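# Remove box lid and set it top-up on table

## Task

Lift the lid off the box and put it down flat on the table, top side up, resting entirely on the table and clear of the box, then release it. The box must remain standing upright. The lid must never be loose in the air more than a few centimetres above the table, though a short hop while it still sits on the box is acceptable. Anything that only stays in place because the robot holds it at the end does not count.

## Robot and tools

Robot: two arms, left_arm and right_arm, each ending in a parallel two-finger gripper. The names are labels only; they do not match the left or right side of any picture.

Scene frame (used in results): origin on the table top midway between the arms, +z up, +x out over the table, left_arm on the +y side. Each result has a state line 'left_arm: ... | right_arm: ...' giving each gripper's end_effector_position in metres and end_effector_quat_wxyz. Printed positions can be off, more so at long reach.

Gripper axes: fingers point along the gripper's +z, and close and open along its x. The reported position is the point between the pads; fingertips extend 17.5 mm past it. Pure rotations pivot about that point, which lies 25 mm from the last joint's axis toward the gripper's -y.

The row (used by both motion tools): one flat list of 18 numbers, each in [-1, 1], always for both arms. Order: left_arm dx, dy, dz, rx, ry, rz, left_gripper position, force_limit, speed; then the same nine for right_arm / right_gripper. dx..rz are an offset, not a pose: expressed in that gripper's own axes, measured from the gripper's pose in the most recent result that showed it (before any such result in the scene, and for the second or later call within one reply, from where the gripper is when the action begins). Scale: 1.0 = 0.6 m of translation or 180 degrees of rotation; rx, ry, rz form a single rotation vector. All zeros is not a pause: it pulls the arm back to that reference pose. To keep an arm still, send the offset back to where it should be in the first call of a reply and zeros in later ones.

Gripper numbers (absolute, not offsets): position +1 = fully open (50 mm gap), about -0.65 = pads meet; send -1 to grip and keep sending it. force_limit: -1 about 20 N, 0 about 102 N, +1 about 185 N per pad (actual can be ~17 % higher). speed: -1 = 20 mm/s, 0 = 85, +1 = 150. A 0 is a real command, so to leave a gripper unchanged repeat its last three values. New force or speed only applies after a position change of at least 0.01. To soften a grip, open first.

Tools:
- execute_actions: {"actions": [...], "pictures": bool}. An empty list just returns the state. One action: {"rows": [[18 numbers], ...], "steps": n} with 1 to 15 rows and up to 15 steps of 1/30 s (default 15); each row is one step, the last row repeats to fill. Every row is an offset from the same reference pose, not from the prior row. A wait: {"steps": n}, up to 300, counted from the previous result. A rejected call sends nothing.
- move: {"target": [18 numbers], "speed": m/s}. Drives each gripper in a straight line toward its offset target; both paths finish together, lasting 0.5 to 10 s (cut off at 10 s). speed 0.002 to 0.5, default 0.25; turning limited to twice that in rad/s. Finger values are sent at the start. Paths ignore obstacles and the other arm. Grippers lag, can drift, and may exceed speed when an arm is nearly straight. Result adds a 'move:' line: ending (done, off_target, moving, held, fault; one named arm means the other finished), limits (paced = pose clipped; held = a check blocked steps, after which the arm may jump fast), and each gripper's distance from its target.
- wait: {"seconds": 0 to 10}; sends nothing new.
- zoom_image: {"camera": one of cam_high, cam_low, cam_left_wrist, cam_right_wrist, "region": [x0, y0, x1, y1]} in pixels, top-left origin, at most 504x504. All images are 896x504.


Control details: each step the commanded pose is clipped to within 70 mm and 16 degrees of the measured pose; position wins over orientation if both can't be met. Far targets need several actions; after an action ends the arm only continues up to its last clipped pose. A 'Hand target' line shows where the controller is driving each gripper. 'pose unreachable' and HELD mark steps the clearance check changed or blocked. The simulation keeps running between calls.

Grip check: object_status 0 moving, 1 stopped while opening, 2 stopped while closing (holding), 3 reached the setpoint or pads met (usually empty). Confirm 2 after gripping. Fingers re-close if the grip slips, except after force_limit -1, where 2 can remain even when the object is gone. Gap in mm is about (250 - position_measured) x 0.202.

Hazards: hitting or pressing hard with an arm can trigger a torque fault (arm frozen 10 s); load limits are 48.6 N m for the first four joints and 30.6 N m for the wrist joints, including held weight. Long holding heats motors (warning at 60 °C, arm sags at 75 °C). Do not let the arms collide, do not drop the lid from height, do not tip the box, and keep everything on the table. Faster contact and deeper overshoot mean harder impacts. Loose objects may occasionally be nudged by outside pushes.

Each tool is called in YAML: its name, and indented under it one key for each argument.

## Session

execute_actions:
  actions: []

Scene clock: 0.00 s of 4100.00 s.
left_arm: end_effector_position=(+0.6402, +0.2709, +0.3197) position_measured=3 object_status=3 end_effector_quat_wxyz=(-0.268, +0.938, -0.127, +0.180) | right_arm: end_effector_position=(+0.3896, -0.3251, +0.1794) position_measured=3 object_status=3 end_effector_quat_wxyz=(-0.002, +0.644, +0.765, -0.001)
Joint positions: left_arm=[ 0.661  0.677  0.156  1.047 -0.764  1.403  0.479] | right_arm=[-0.056  0.435 -0.001  1.656 -0.001  1.055  1.516]
Joint velocities: left_arm=[ 0.     0.002  0.    -0.    -0.    -0.001  0.   ] | right_arm=[-0.     0.001  0.001  0.001  0.    -0.     0.   ]
Joint torques (N m, as the joint torque sensors report them, + toward a larger angle): no reading
Hand target (left_arm): +0.640, +0.271, +0.320; -0.268, +0.938, -0.127, +0.180
Hand target (right_arm): +0.390, -0.325, +0.179; -0.002, +0.644, +0.765, -0.001

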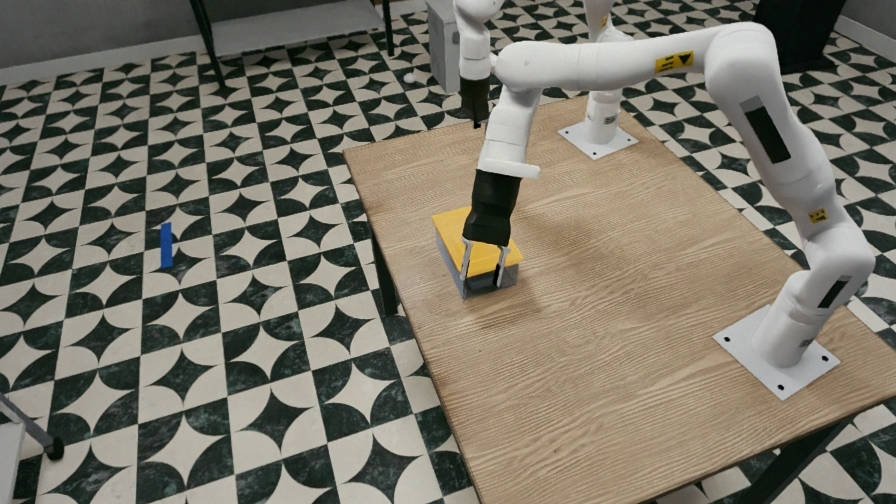

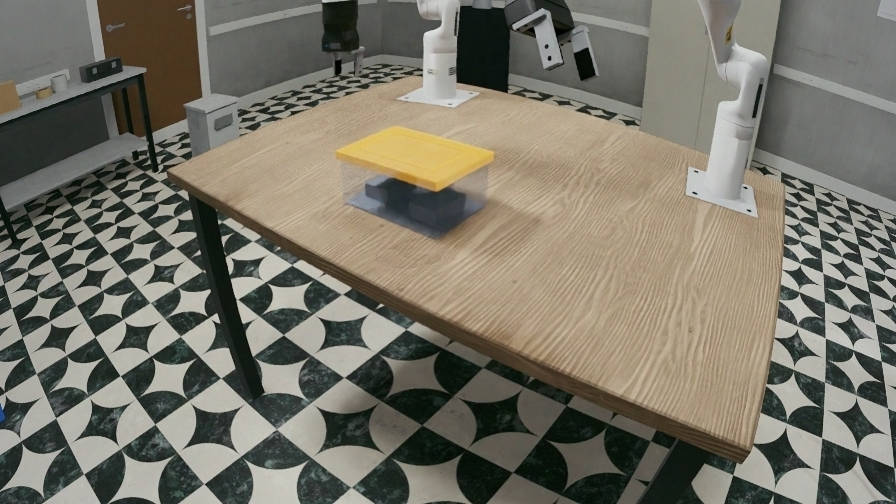

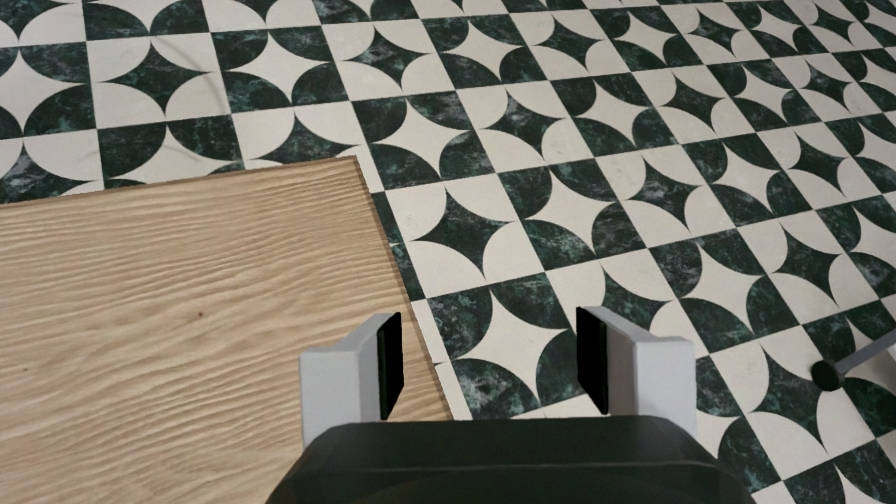

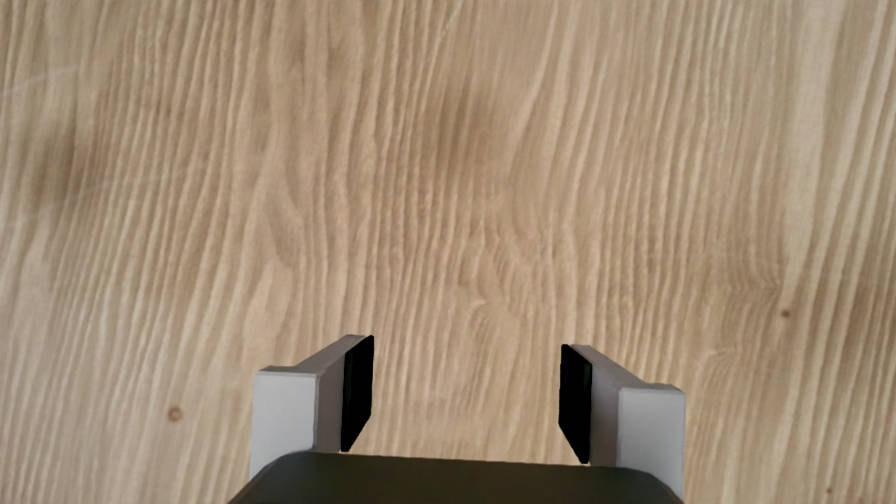

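zoom_image:
  camera: "cam_low"
  region: [310, 100, 530, 250]

zoom_image:
  camera: "cam_high"
  region: [400, 180, 580, 320]

Region (310, 100, 530, 250) of cam_low's 896x504 image, scaled by 2.291, with more detail than that image has; it fills the top 344 rows of this view, and the rest is white.

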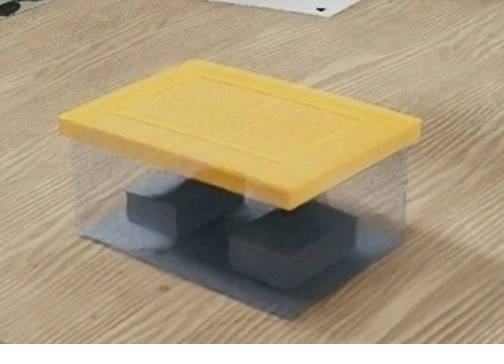

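Region (400, 180, 580, 320) of cam_high's 896x504 image, scaled by 2.800, with more detail than that image has.

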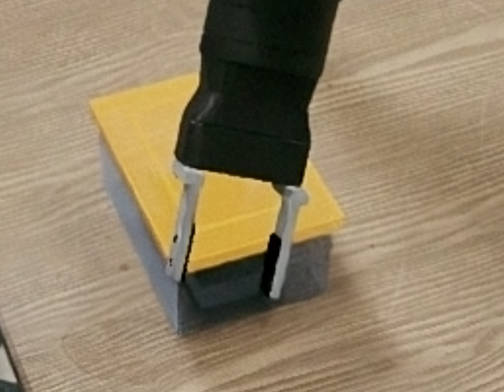

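move:
  target: [0,0.297,-0.268,-0.174,-0.117,-0.083,1,0,0,0,0,0,0,0,0,1,0,0]
  speed: 0.4

Scene clock: 6.03 s of 4100.00 s.
left_arm: end_effector_position=(+0.5491, +0.0513, +0.3496) position_measured=3 object_status=3 end_effector_quat_wxyz=(+0.031, +0.999, -0.002, +0.042) | right_arm: end_effector_position=(+0.3896, -0.3251, +0.1794) position_measured=3 object_status=3 end_effector_quat_wxyz=(-0.002, +0.644, +0.765, -0.001)
Joint positions: left_arm=[ 0.783  0.994  0.373  0.038 -0.367  2.008  0.637] | right_arm=[-0.056  0.435 -0.001  1.656 -0.001  1.055  1.516]
Joint velocities: left_arm=[ 0.002  0.011  0.006 -0.003 -0.005 -0.001 -0.   ] | right_arm=[ 0.001  0.001  0.001  0.     0.    -0.    -0.   ]
Joint torques (N m, as the joint torque sensors report them, + toward a larger angle): left_arm=[ -0.26 -25.58   0.53  -7.95  -0.53  -0.61  -0.5 ] | right_arm=[  0.06 -17.83   0.05  -8.42  -0.3    0.42  -0.13]
Hand target (left_arm): +0.549, +0.051, +0.349; +0.030, +0.999, -0.002, +0.042
Hand target (right_arm): +0.390, -0.325, +0.179; -0.002, +0.644, +0.765, -0.001
Off the commanded pose (left_arm): 0.001 m, 6 deg.
Off the commanded pose (right_arm): 0.000 m, 0 deg.
elbow stopped short (left arm): the move would have taken joint 4 (elbow) straighter than the controller allows; a more bent joint 4 avoids this.
After step 90, 1.57 s passed at rest.
move: off_target (left_arm)

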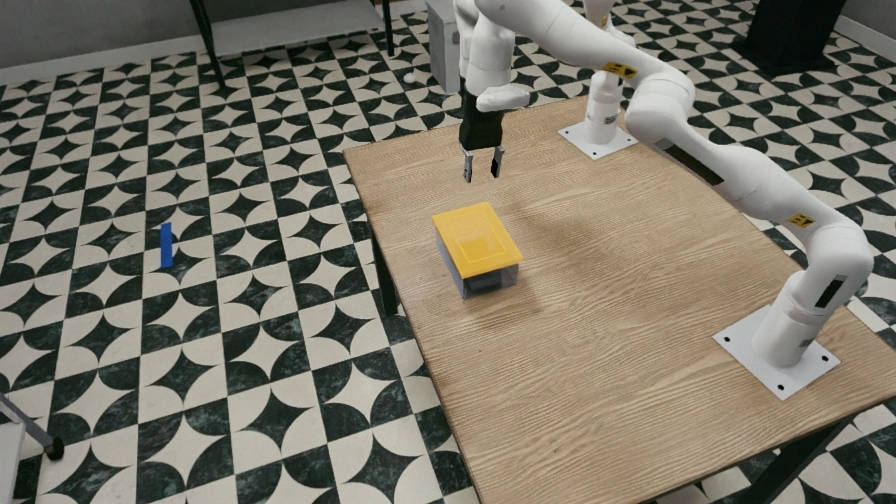

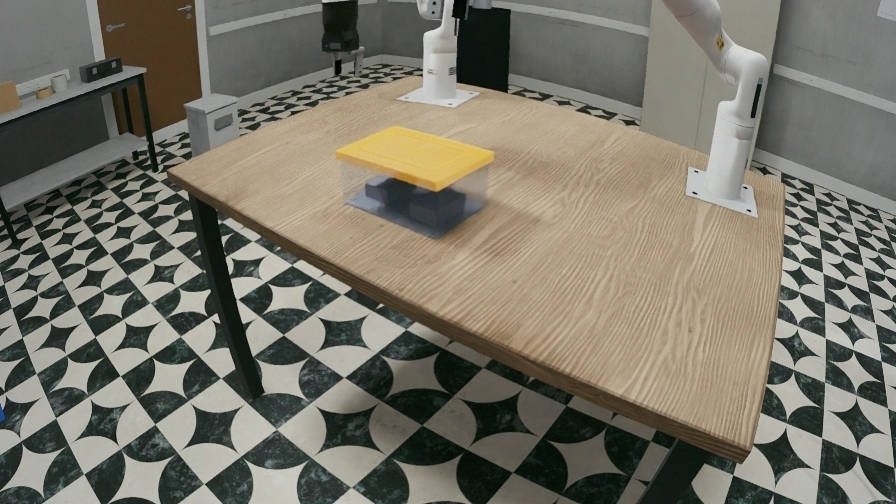

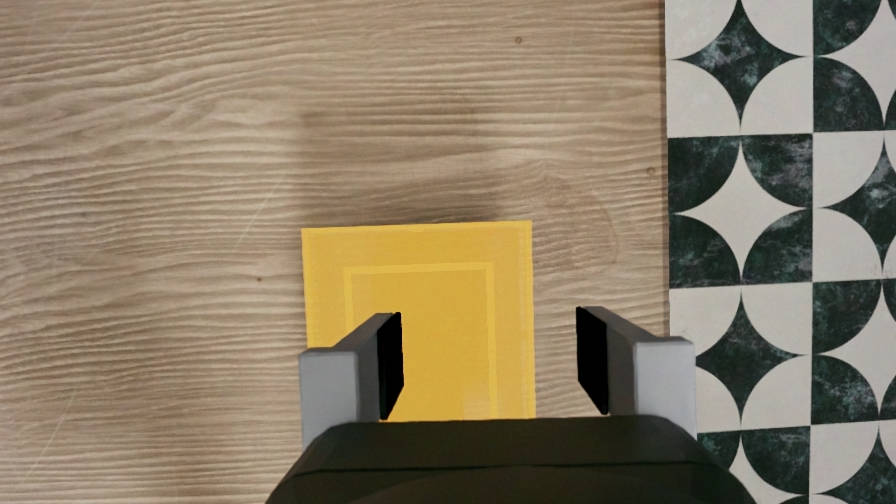

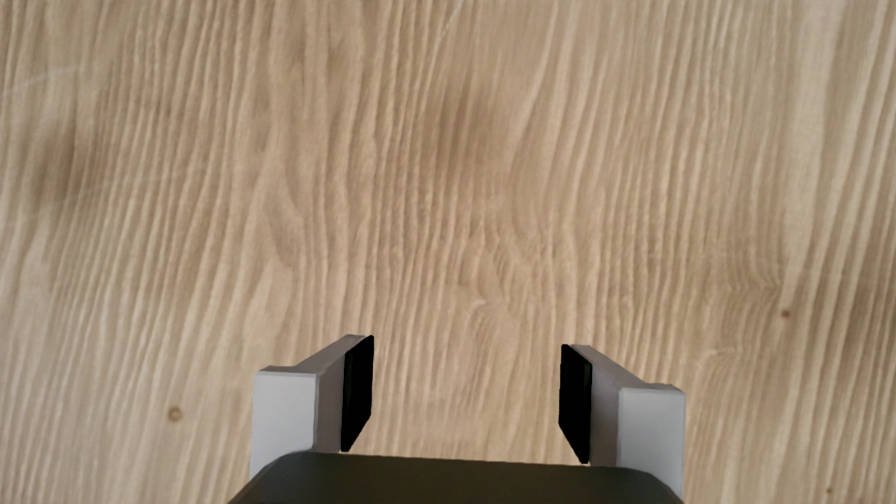

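move:
  target: [-0.04,-0.22,0.37,-0.195,0.195,0.472,1,-0.6,0,0.13,0.276,0.1,-0.021,0.249,0.052,1,-0.6,0]
  speed: 0.35

Scene clock: 12.70 s of 4100.00 s.
left_arm: end_effector_position=(+0.5441, +0.1681, +0.1178) position_measured=3 object_status=3 end_effector_quat_wxyz=(-0.262, -0.630, +0.660, -0.316) | right_arm: end_effector_position=(+0.5395, -0.2201, +0.1195) position_measured=3 object_status=3 end_effector_quat_wxyz=(-0.272, +0.654, +0.652, +0.269)
Joint positions: left_arm=[-0.501  1.137  1.177  1.809 -0.324  0.51  -1.29 ] | right_arm=[ 0.373  0.954 -0.303  1.237 -0.62   1.086  1.918]
Joint velocities: left_arm=[-0.003  0.015 -0.004 -0.001  0.006 -0.001 -0.005] | right_arm=[ 0.001  0.003 -0.    -0.    -0.001  0.    -0.   ]
Joint torques (N m, as the joint torque sensors report them, + toward a larger angle): left_arm=[ -0.04 -16.89  10.05  -3.16   1.05  -1.37  -0.35] | right_arm=[ -0.37 -24.99  -3.51  -7.87  -2.26   0.87  -0.13]
Hand target (left_arm): +0.544, +0.168, +0.117; +0.263, +0.630, -0.659, +0.316
Hand target (right_arm): +0.540, -0.220, +0.119; -0.272, +0.654, +0.652, +0.269
Off the commanded pose (left_arm): 0.002 m, 0 deg.
Off the commanded pose (right_arm): 0.001 m, 0 deg.
After step 90, 0.77 s passed at rest.
move: done; limits=paced

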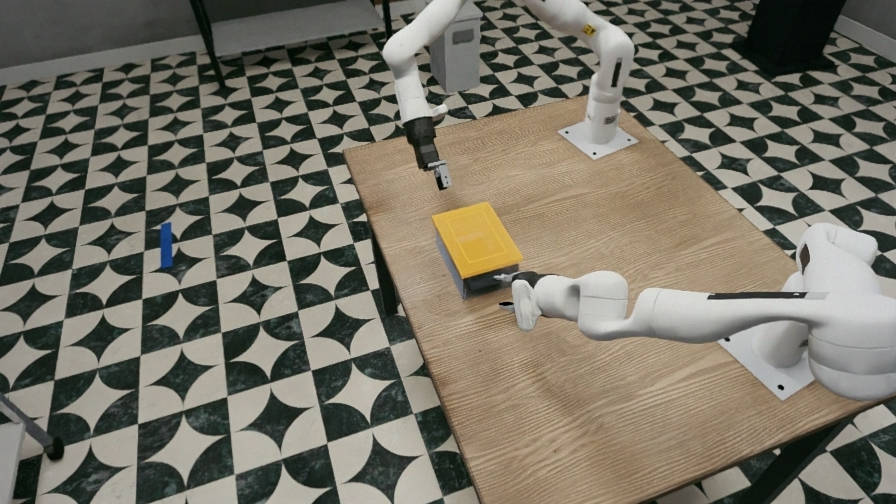

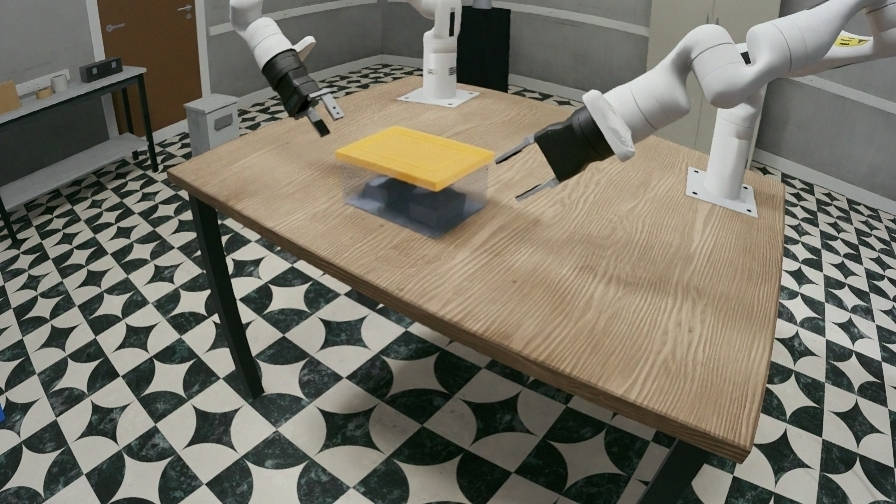

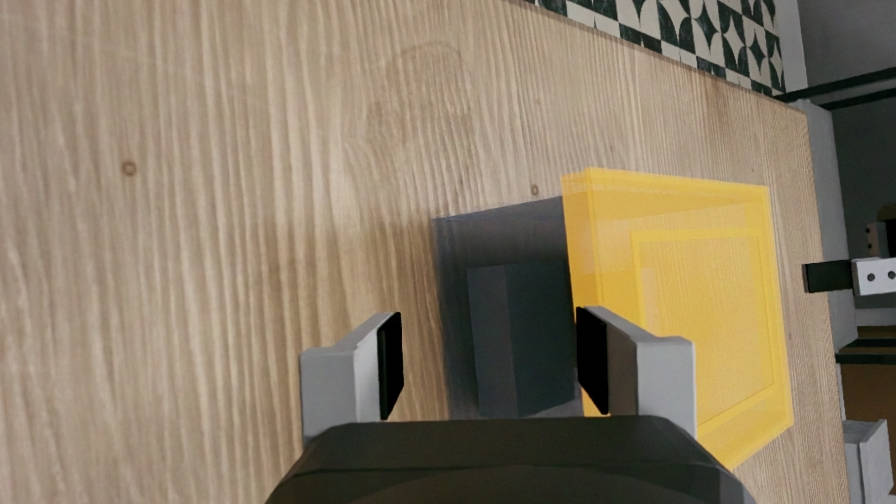

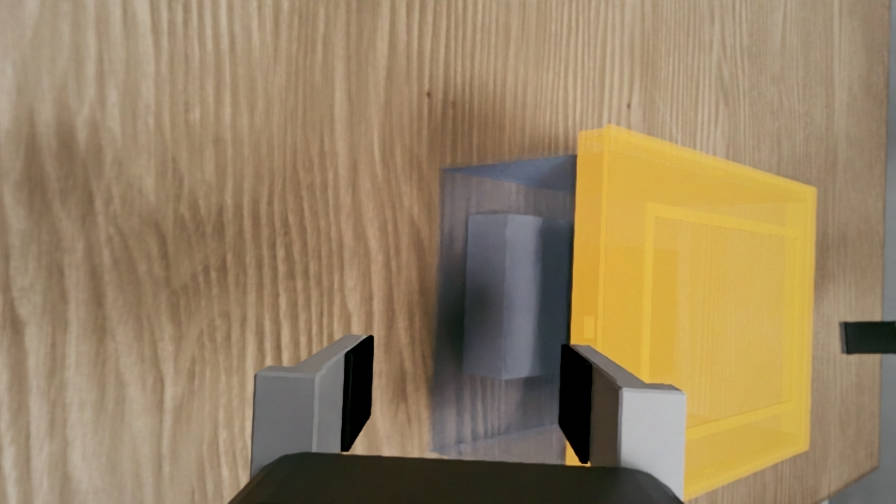

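move:
  target: [0.09,0,0.107,-0.0175,-0.018,-0.022,1,-0.6,0,0.088,0,0.098,0,0,0,1,-0.6,0]
  speed: 0.2

Scene clock: 16.43 s of 4100.00 s.
left_arm: end_effector_position=(+0.5445, +0.0852, +0.1156) position_measured=3 object_status=3 end_effector_quat_wxyz=(-0.271, -0.654, +0.652, -0.271) | right_arm: end_effector_position=(+0.5397, -0.1414, +0.1151) position_measured=3 object_status=3 end_effector_quat_wxyz=(-0.272, +0.654, +0.652, +0.269)
Joint positions: left_arm=[-0.249  1.08   1.094  1.691 -0.28   0.522 -1.117] | right_arm=[ 0.249  0.958 -0.318  1.249 -0.644  0.982  1.844]
Joint velocities: left_arm=[ 0.016 -0.002  0.004 -0.002 -0.     0.     0.004] | right_arm=[-0.003  0.002 -0.001  0.     0.001 -0.    -0.001]
Joint torques (N m, as the joint torque sensors report them, + toward a larger angle): left_arm=[ -0.52 -18.11   9.93  -4.02   0.77  -1.34  -0.06] | right_arm=[  0.64 -24.46  -3.46  -8.59  -1.94   0.59  -0.04]
Hand target (left_arm): +0.544, +0.084, +0.116; +0.271, +0.653, -0.653, +0.271
Hand target (right_arm): +0.540, -0.141, +0.115; -0.272, +0.654, +0.652, +0.269
Off the commanded pose (left_arm): 0.001 m, 0 deg.
Off the commanded pose (right_arm): 0.000 m, 0 deg.
move: done

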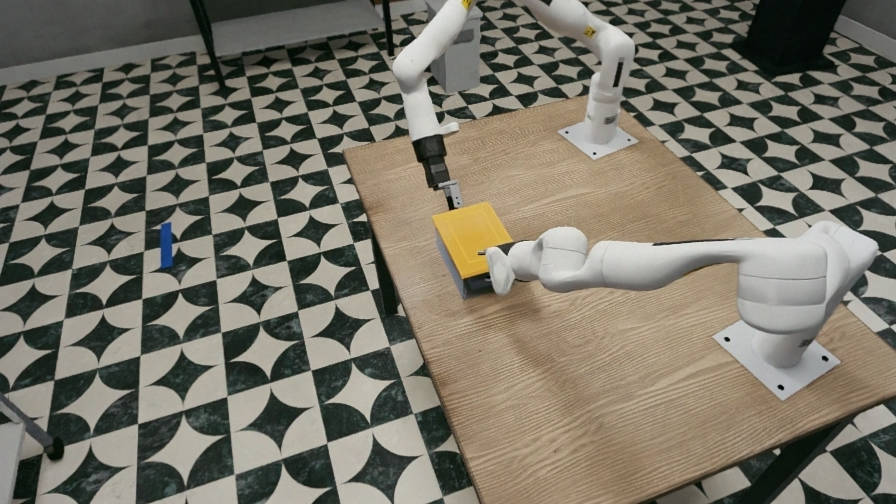

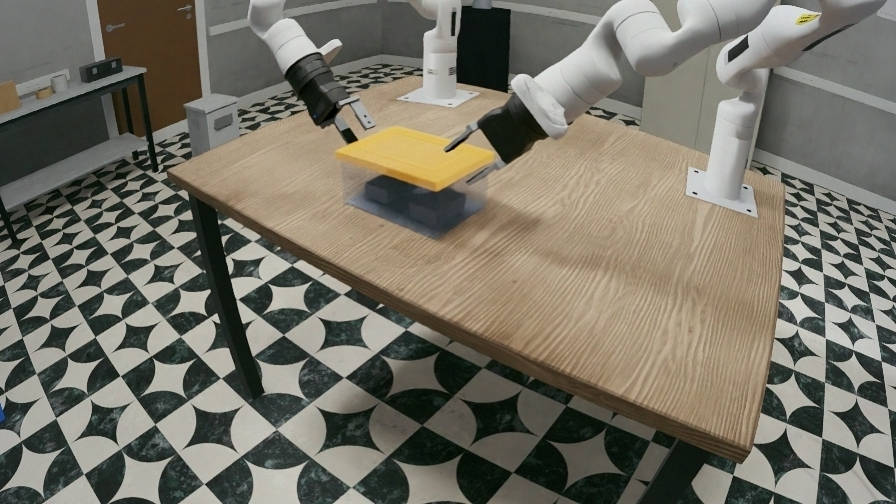

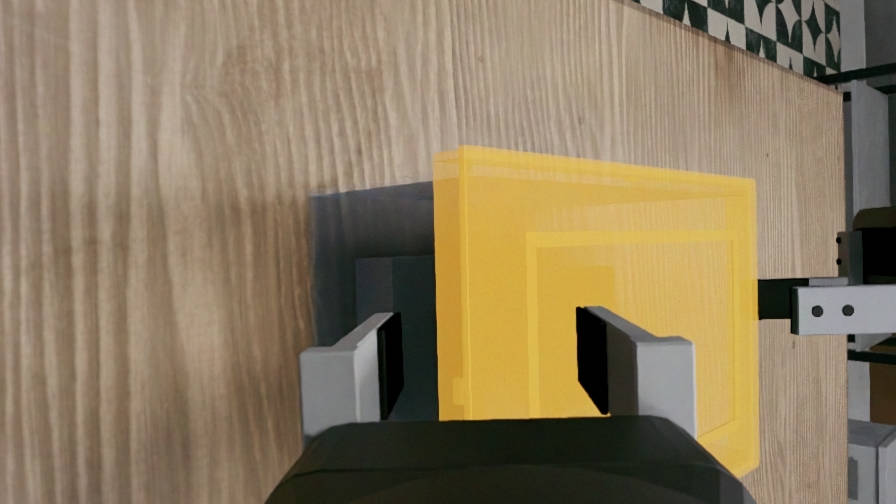

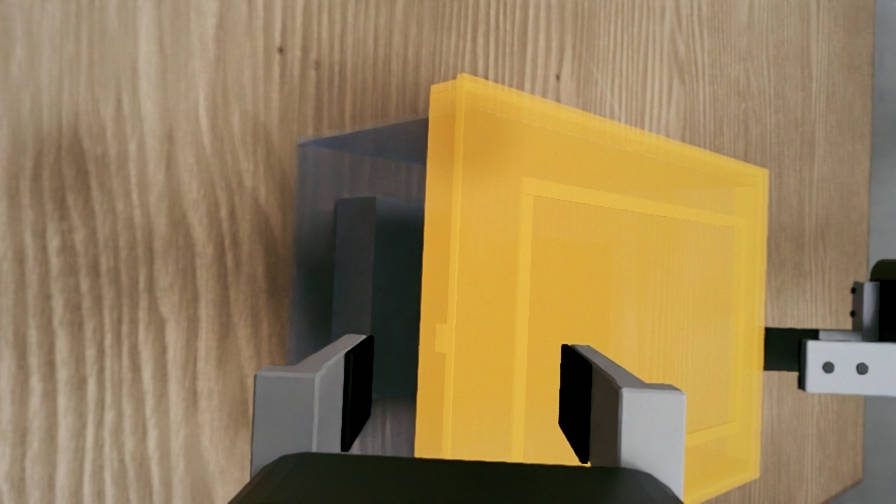

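move:
  target: [0,0.01,0.033,0,0,0,1,-0.6,0,0,-0.025,0.033,0,0,0,1,-0.6,0]
  speed: 0.08

zoom_image:
  camera: "cam_low"
  region: [310, 90, 530, 250]

Scene clock: 18.50 s of 4100.00 s.
left_arm: end_effector_position=(+0.5387, +0.0713, +0.1018) position_measured=3 object_status=3 end_effector_quat_wxyz=(-0.271, -0.654, +0.652, -0.271) | right_arm: end_effector_position=(+0.5246, -0.1273, +0.1011) position_measured=3 object_status=3 end_effector_quat_wxyz=(-0.272, +0.654, +0.652, +0.269)
Joint positions: left_arm=[-0.212  1.094  1.068  1.706 -0.289  0.471 -1.106] | right_arm=[ 0.24   0.954 -0.336  1.321 -0.663  0.91   1.872]
Joint velocities: left_arm=[ 0.004  0.     0.001  0.     0.001  0.    -0.001] | right_arm=[ 0.001 -0.002  0.     0.     0.    -0.     0.001]
Joint torques (N m, as the joint torque sensors report them, + toward a larger angle): left_arm=[ -0.55 -18.3    9.76  -4.29   0.76  -1.47  -0.47] | right_arm=[  0.37 -23.9   -3.63  -7.72  -2.47   0.93  -0.05]
Hand target (left_arm): +0.539, +0.071, +0.102; +0.271, +0.654, -0.652, +0.271
Hand target (right_arm): +0.525, -0.127, +0.101; -0.272, +0.654, +0.652, +0.269
Off the commanded pose (left_arm): 0.000 m, 0 deg.
Off the commanded pose (right_arm): 0.000 m, 0 deg.
move: done

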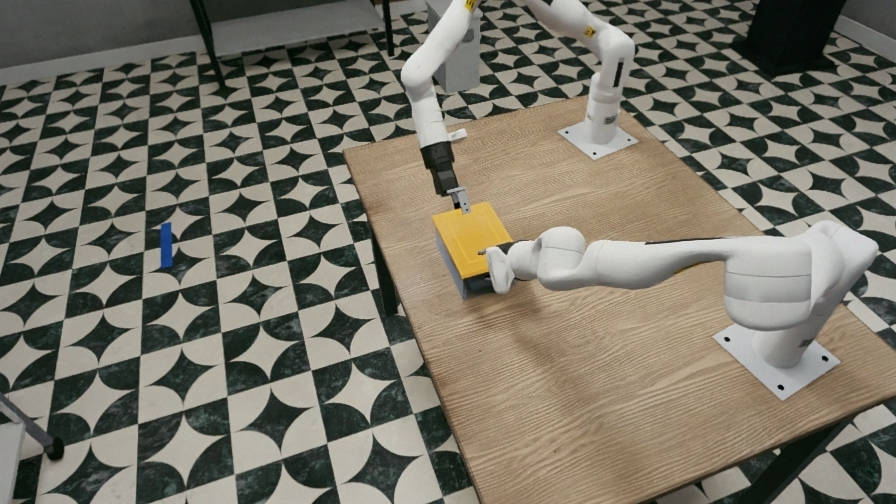

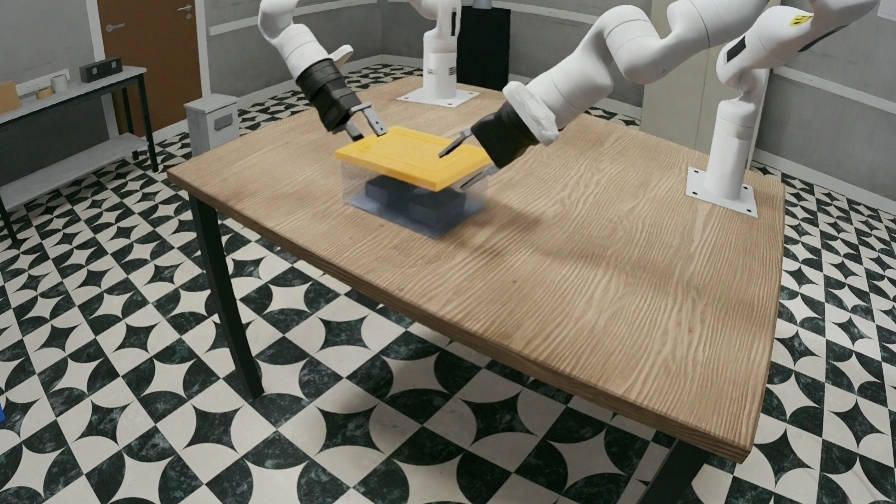

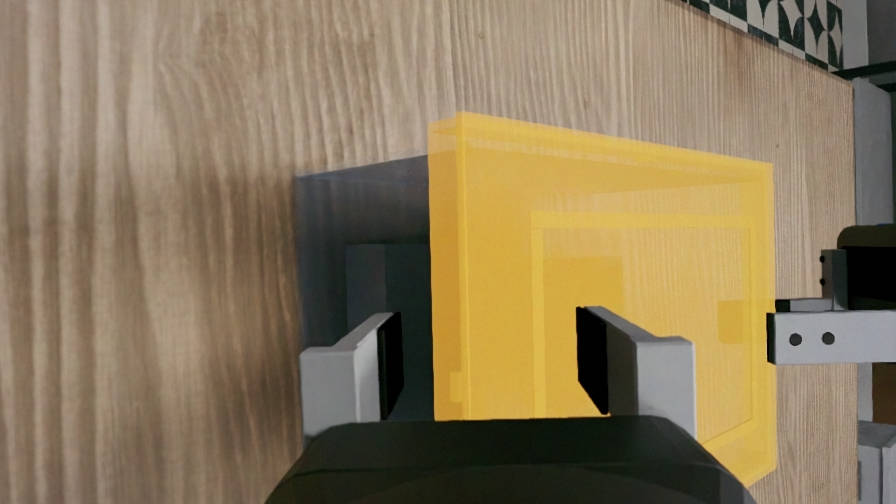

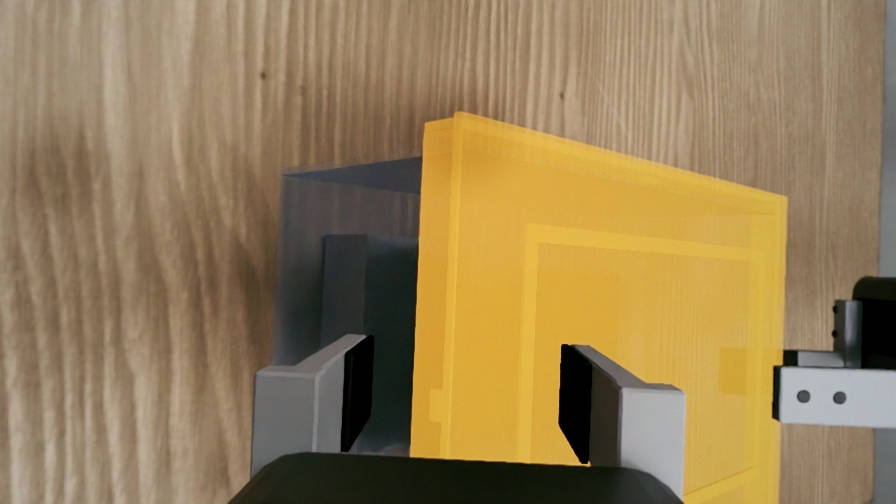

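Region (310, 90, 530, 250) of cam_low's 896x504 image, scaled by 2.291, with more detail than that image has; it fills the top 367 rows of this view, and the rest is white.

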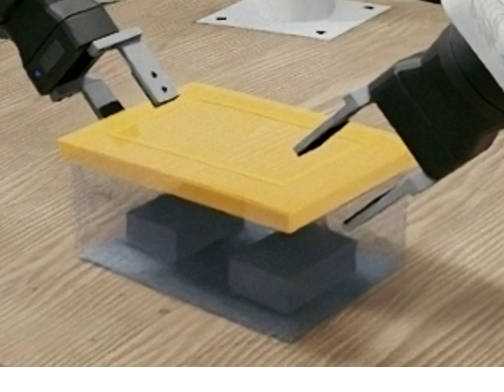

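move:
  target: [0,0,0.013,0,0,0,0.3,-0.6,0,0,0,0.013,0,0,0,0.3,-0.6,0]
  speed: 0.04

move:
  target: [0,0,0,0,0,0,-1,-0.6,-0.7,0,0,0,0,0,0,-1,-0.6,-0.7]

zoom_image:
  camera: "cam_low"
  region: [310, 90, 530, 250]

Scene clock: 20.13 s of 4100.00 s.
left_arm: end_effector_position=(+0.5426, +0.0689, +0.0999) position_measured=107 object_status=3 end_effector_quat_wxyz=(-0.268, -0.655, +0.651, -0.274) | right_arm: end_effector_position=(+0.5277, -0.1263, +0.1001) position_measured=107 object_status=3 end_effector_quat_wxyz=(-0.269, +0.655, +0.651, +0.272)
Joint positions: left_arm=[-0.204  1.096  1.062  1.701 -0.292  0.459 -1.103] | right_arm=[ 0.237  0.955 -0.335  1.32  -0.667  0.901  1.875]
Joint velocities: left_arm=[ 0.001  0.001  0.    -0.    -0.001 -0.     0.001] | right_arm=[-0.001  0.     0.002 -0.    -0.002  0.001  0.001]
Joint torques (N m, as the joint torque sensors report them, + toward a larger angle): left_arm=[  4.79 -13.5    8.15  -3.47   0.47  -2.11  -0.19] | right_arm=[ -5.4  -18.7   -6.26  -7.26  -2.5   -0.68  -0.26]
Hand target (left_arm): +0.539, +0.066, +0.096; +0.271, +0.654, -0.652, +0.271
Hand target (right_arm): +0.525, -0.122, +0.096; -0.272, +0.654, +0.652, +0.269
Off the commanded pose (left_arm): 0.006 m, 1 deg.
Off the commanded pose (right_arm): 0.007 m, 1 deg.
move: off_target (left_arm, right_arm)

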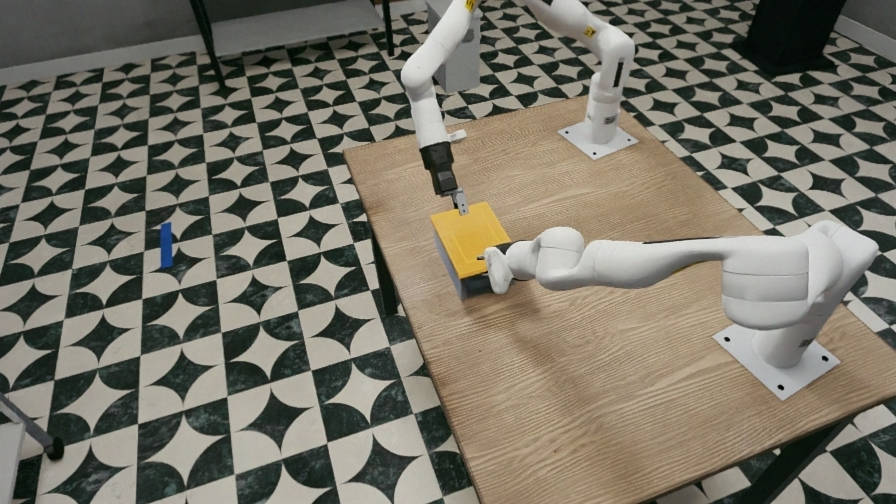

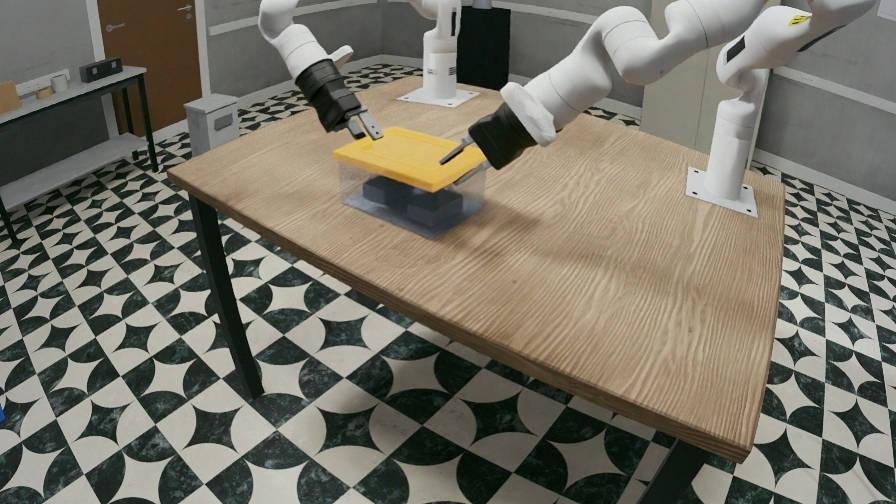

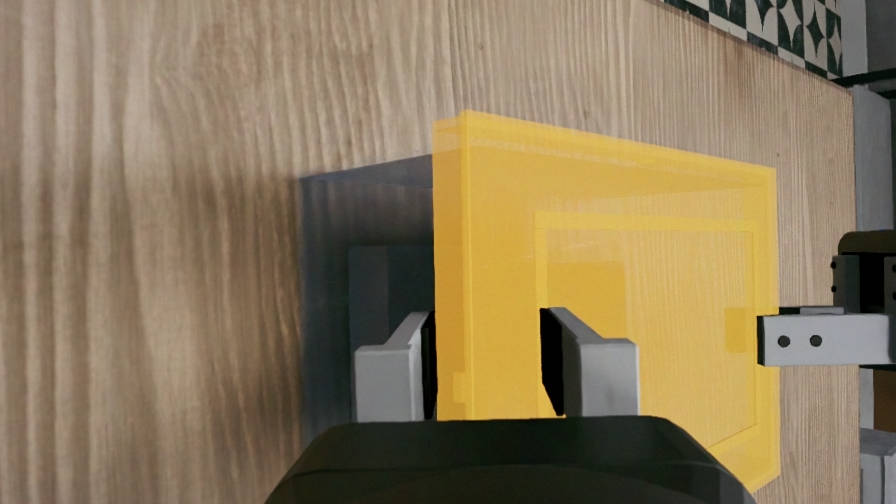

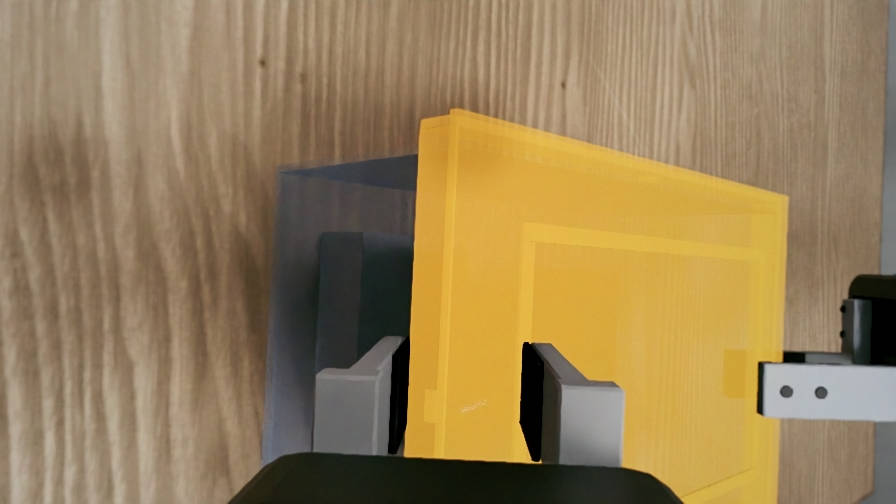

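Scene clock: 20.63 s of 4100.00 s.
left_arm: end_effector_position=(+0.5447, +0.0713, +0.1010) position_measured=135 object_status=2 end_effector_quat_wxyz=(-0.266, -0.656, +0.650, -0.275) | right_arm: end_effector_position=(+0.5294, -0.1287, +0.1016) position_measured=119 object_status=2 end_effector_quat_wxyz=(-0.268, +0.656, +0.651, +0.273)
Joint positions: left_arm=[-0.208  1.094  1.062  1.7   -0.292  0.46  -1.103] | right_arm=[ 0.241  0.953 -0.334  1.319 -0.667  0.902  1.875]
Joint velocities: left_arm=[-0.001 -0.     0.     0.    -0.    -0.     0.002] | right_arm=[-0.    -0.001  0.001  0.001 -0.001  0.    -0.   ]
Joint torques (N m, as the joint torque sensors report them, + toward a larger angle): left_arm=[  3.01 -16.17   9.41  -3.87   0.71  -1.75  -0.35] | right_arm=[ -3.13 -22.2   -4.85  -7.47  -2.     0.58   0.13]
Hand target (left_arm): +0.543, +0.069, +0.100; +0.268, +0.655, -0.651, +0.274
Hand target (right_arm): +0.528, -0.126, +0.100; -0.269, +0.655, +0.651, +0.272
Off the commanded pose (left_arm): 0.003 m, 0 deg.
Off the commanded pose (right_arm): 0.003 m, 0 deg.
move: done

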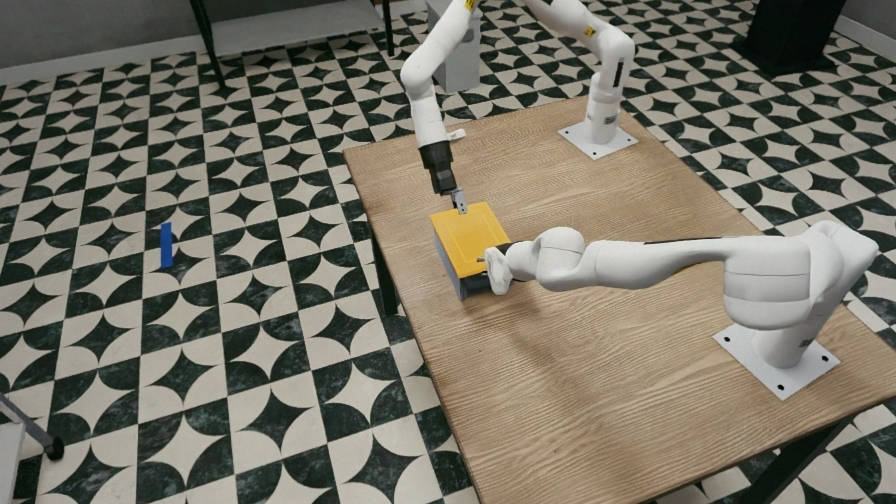

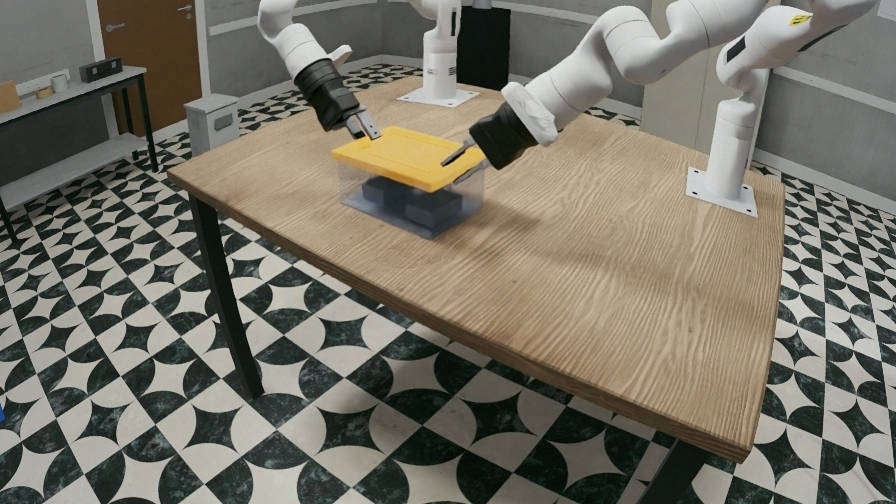

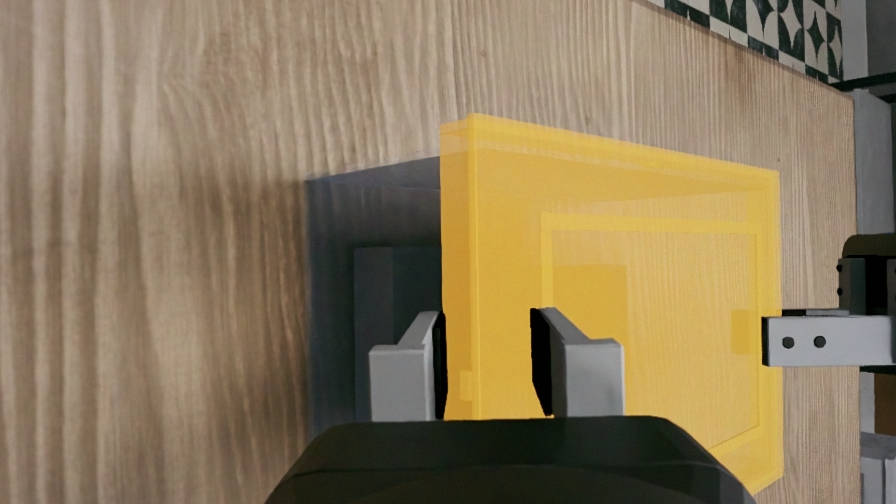

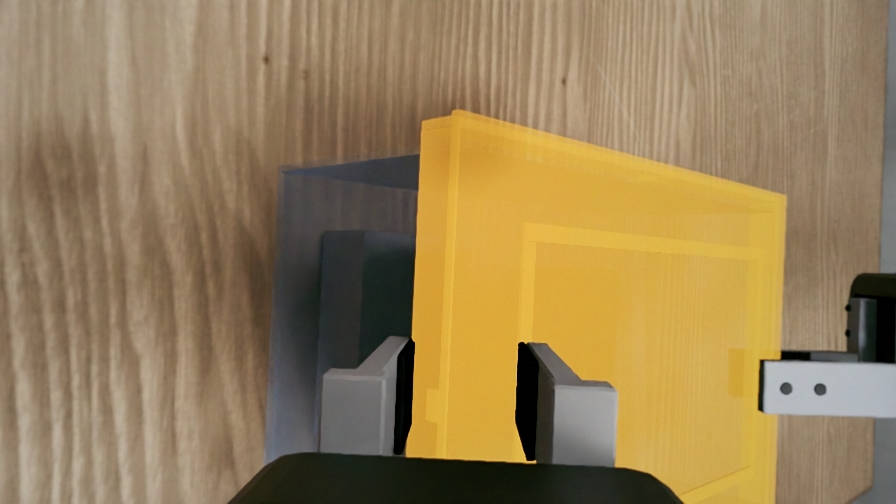

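Region (310, 90, 530, 250) of cam_low's 896x504 image, scaled by 2.291, with more detail than that image has; it fills the top 367 rows of this view, and the rest is white.

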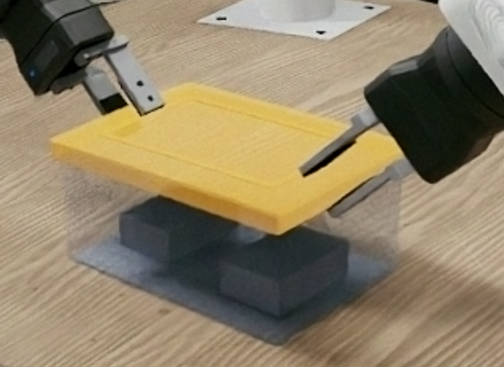

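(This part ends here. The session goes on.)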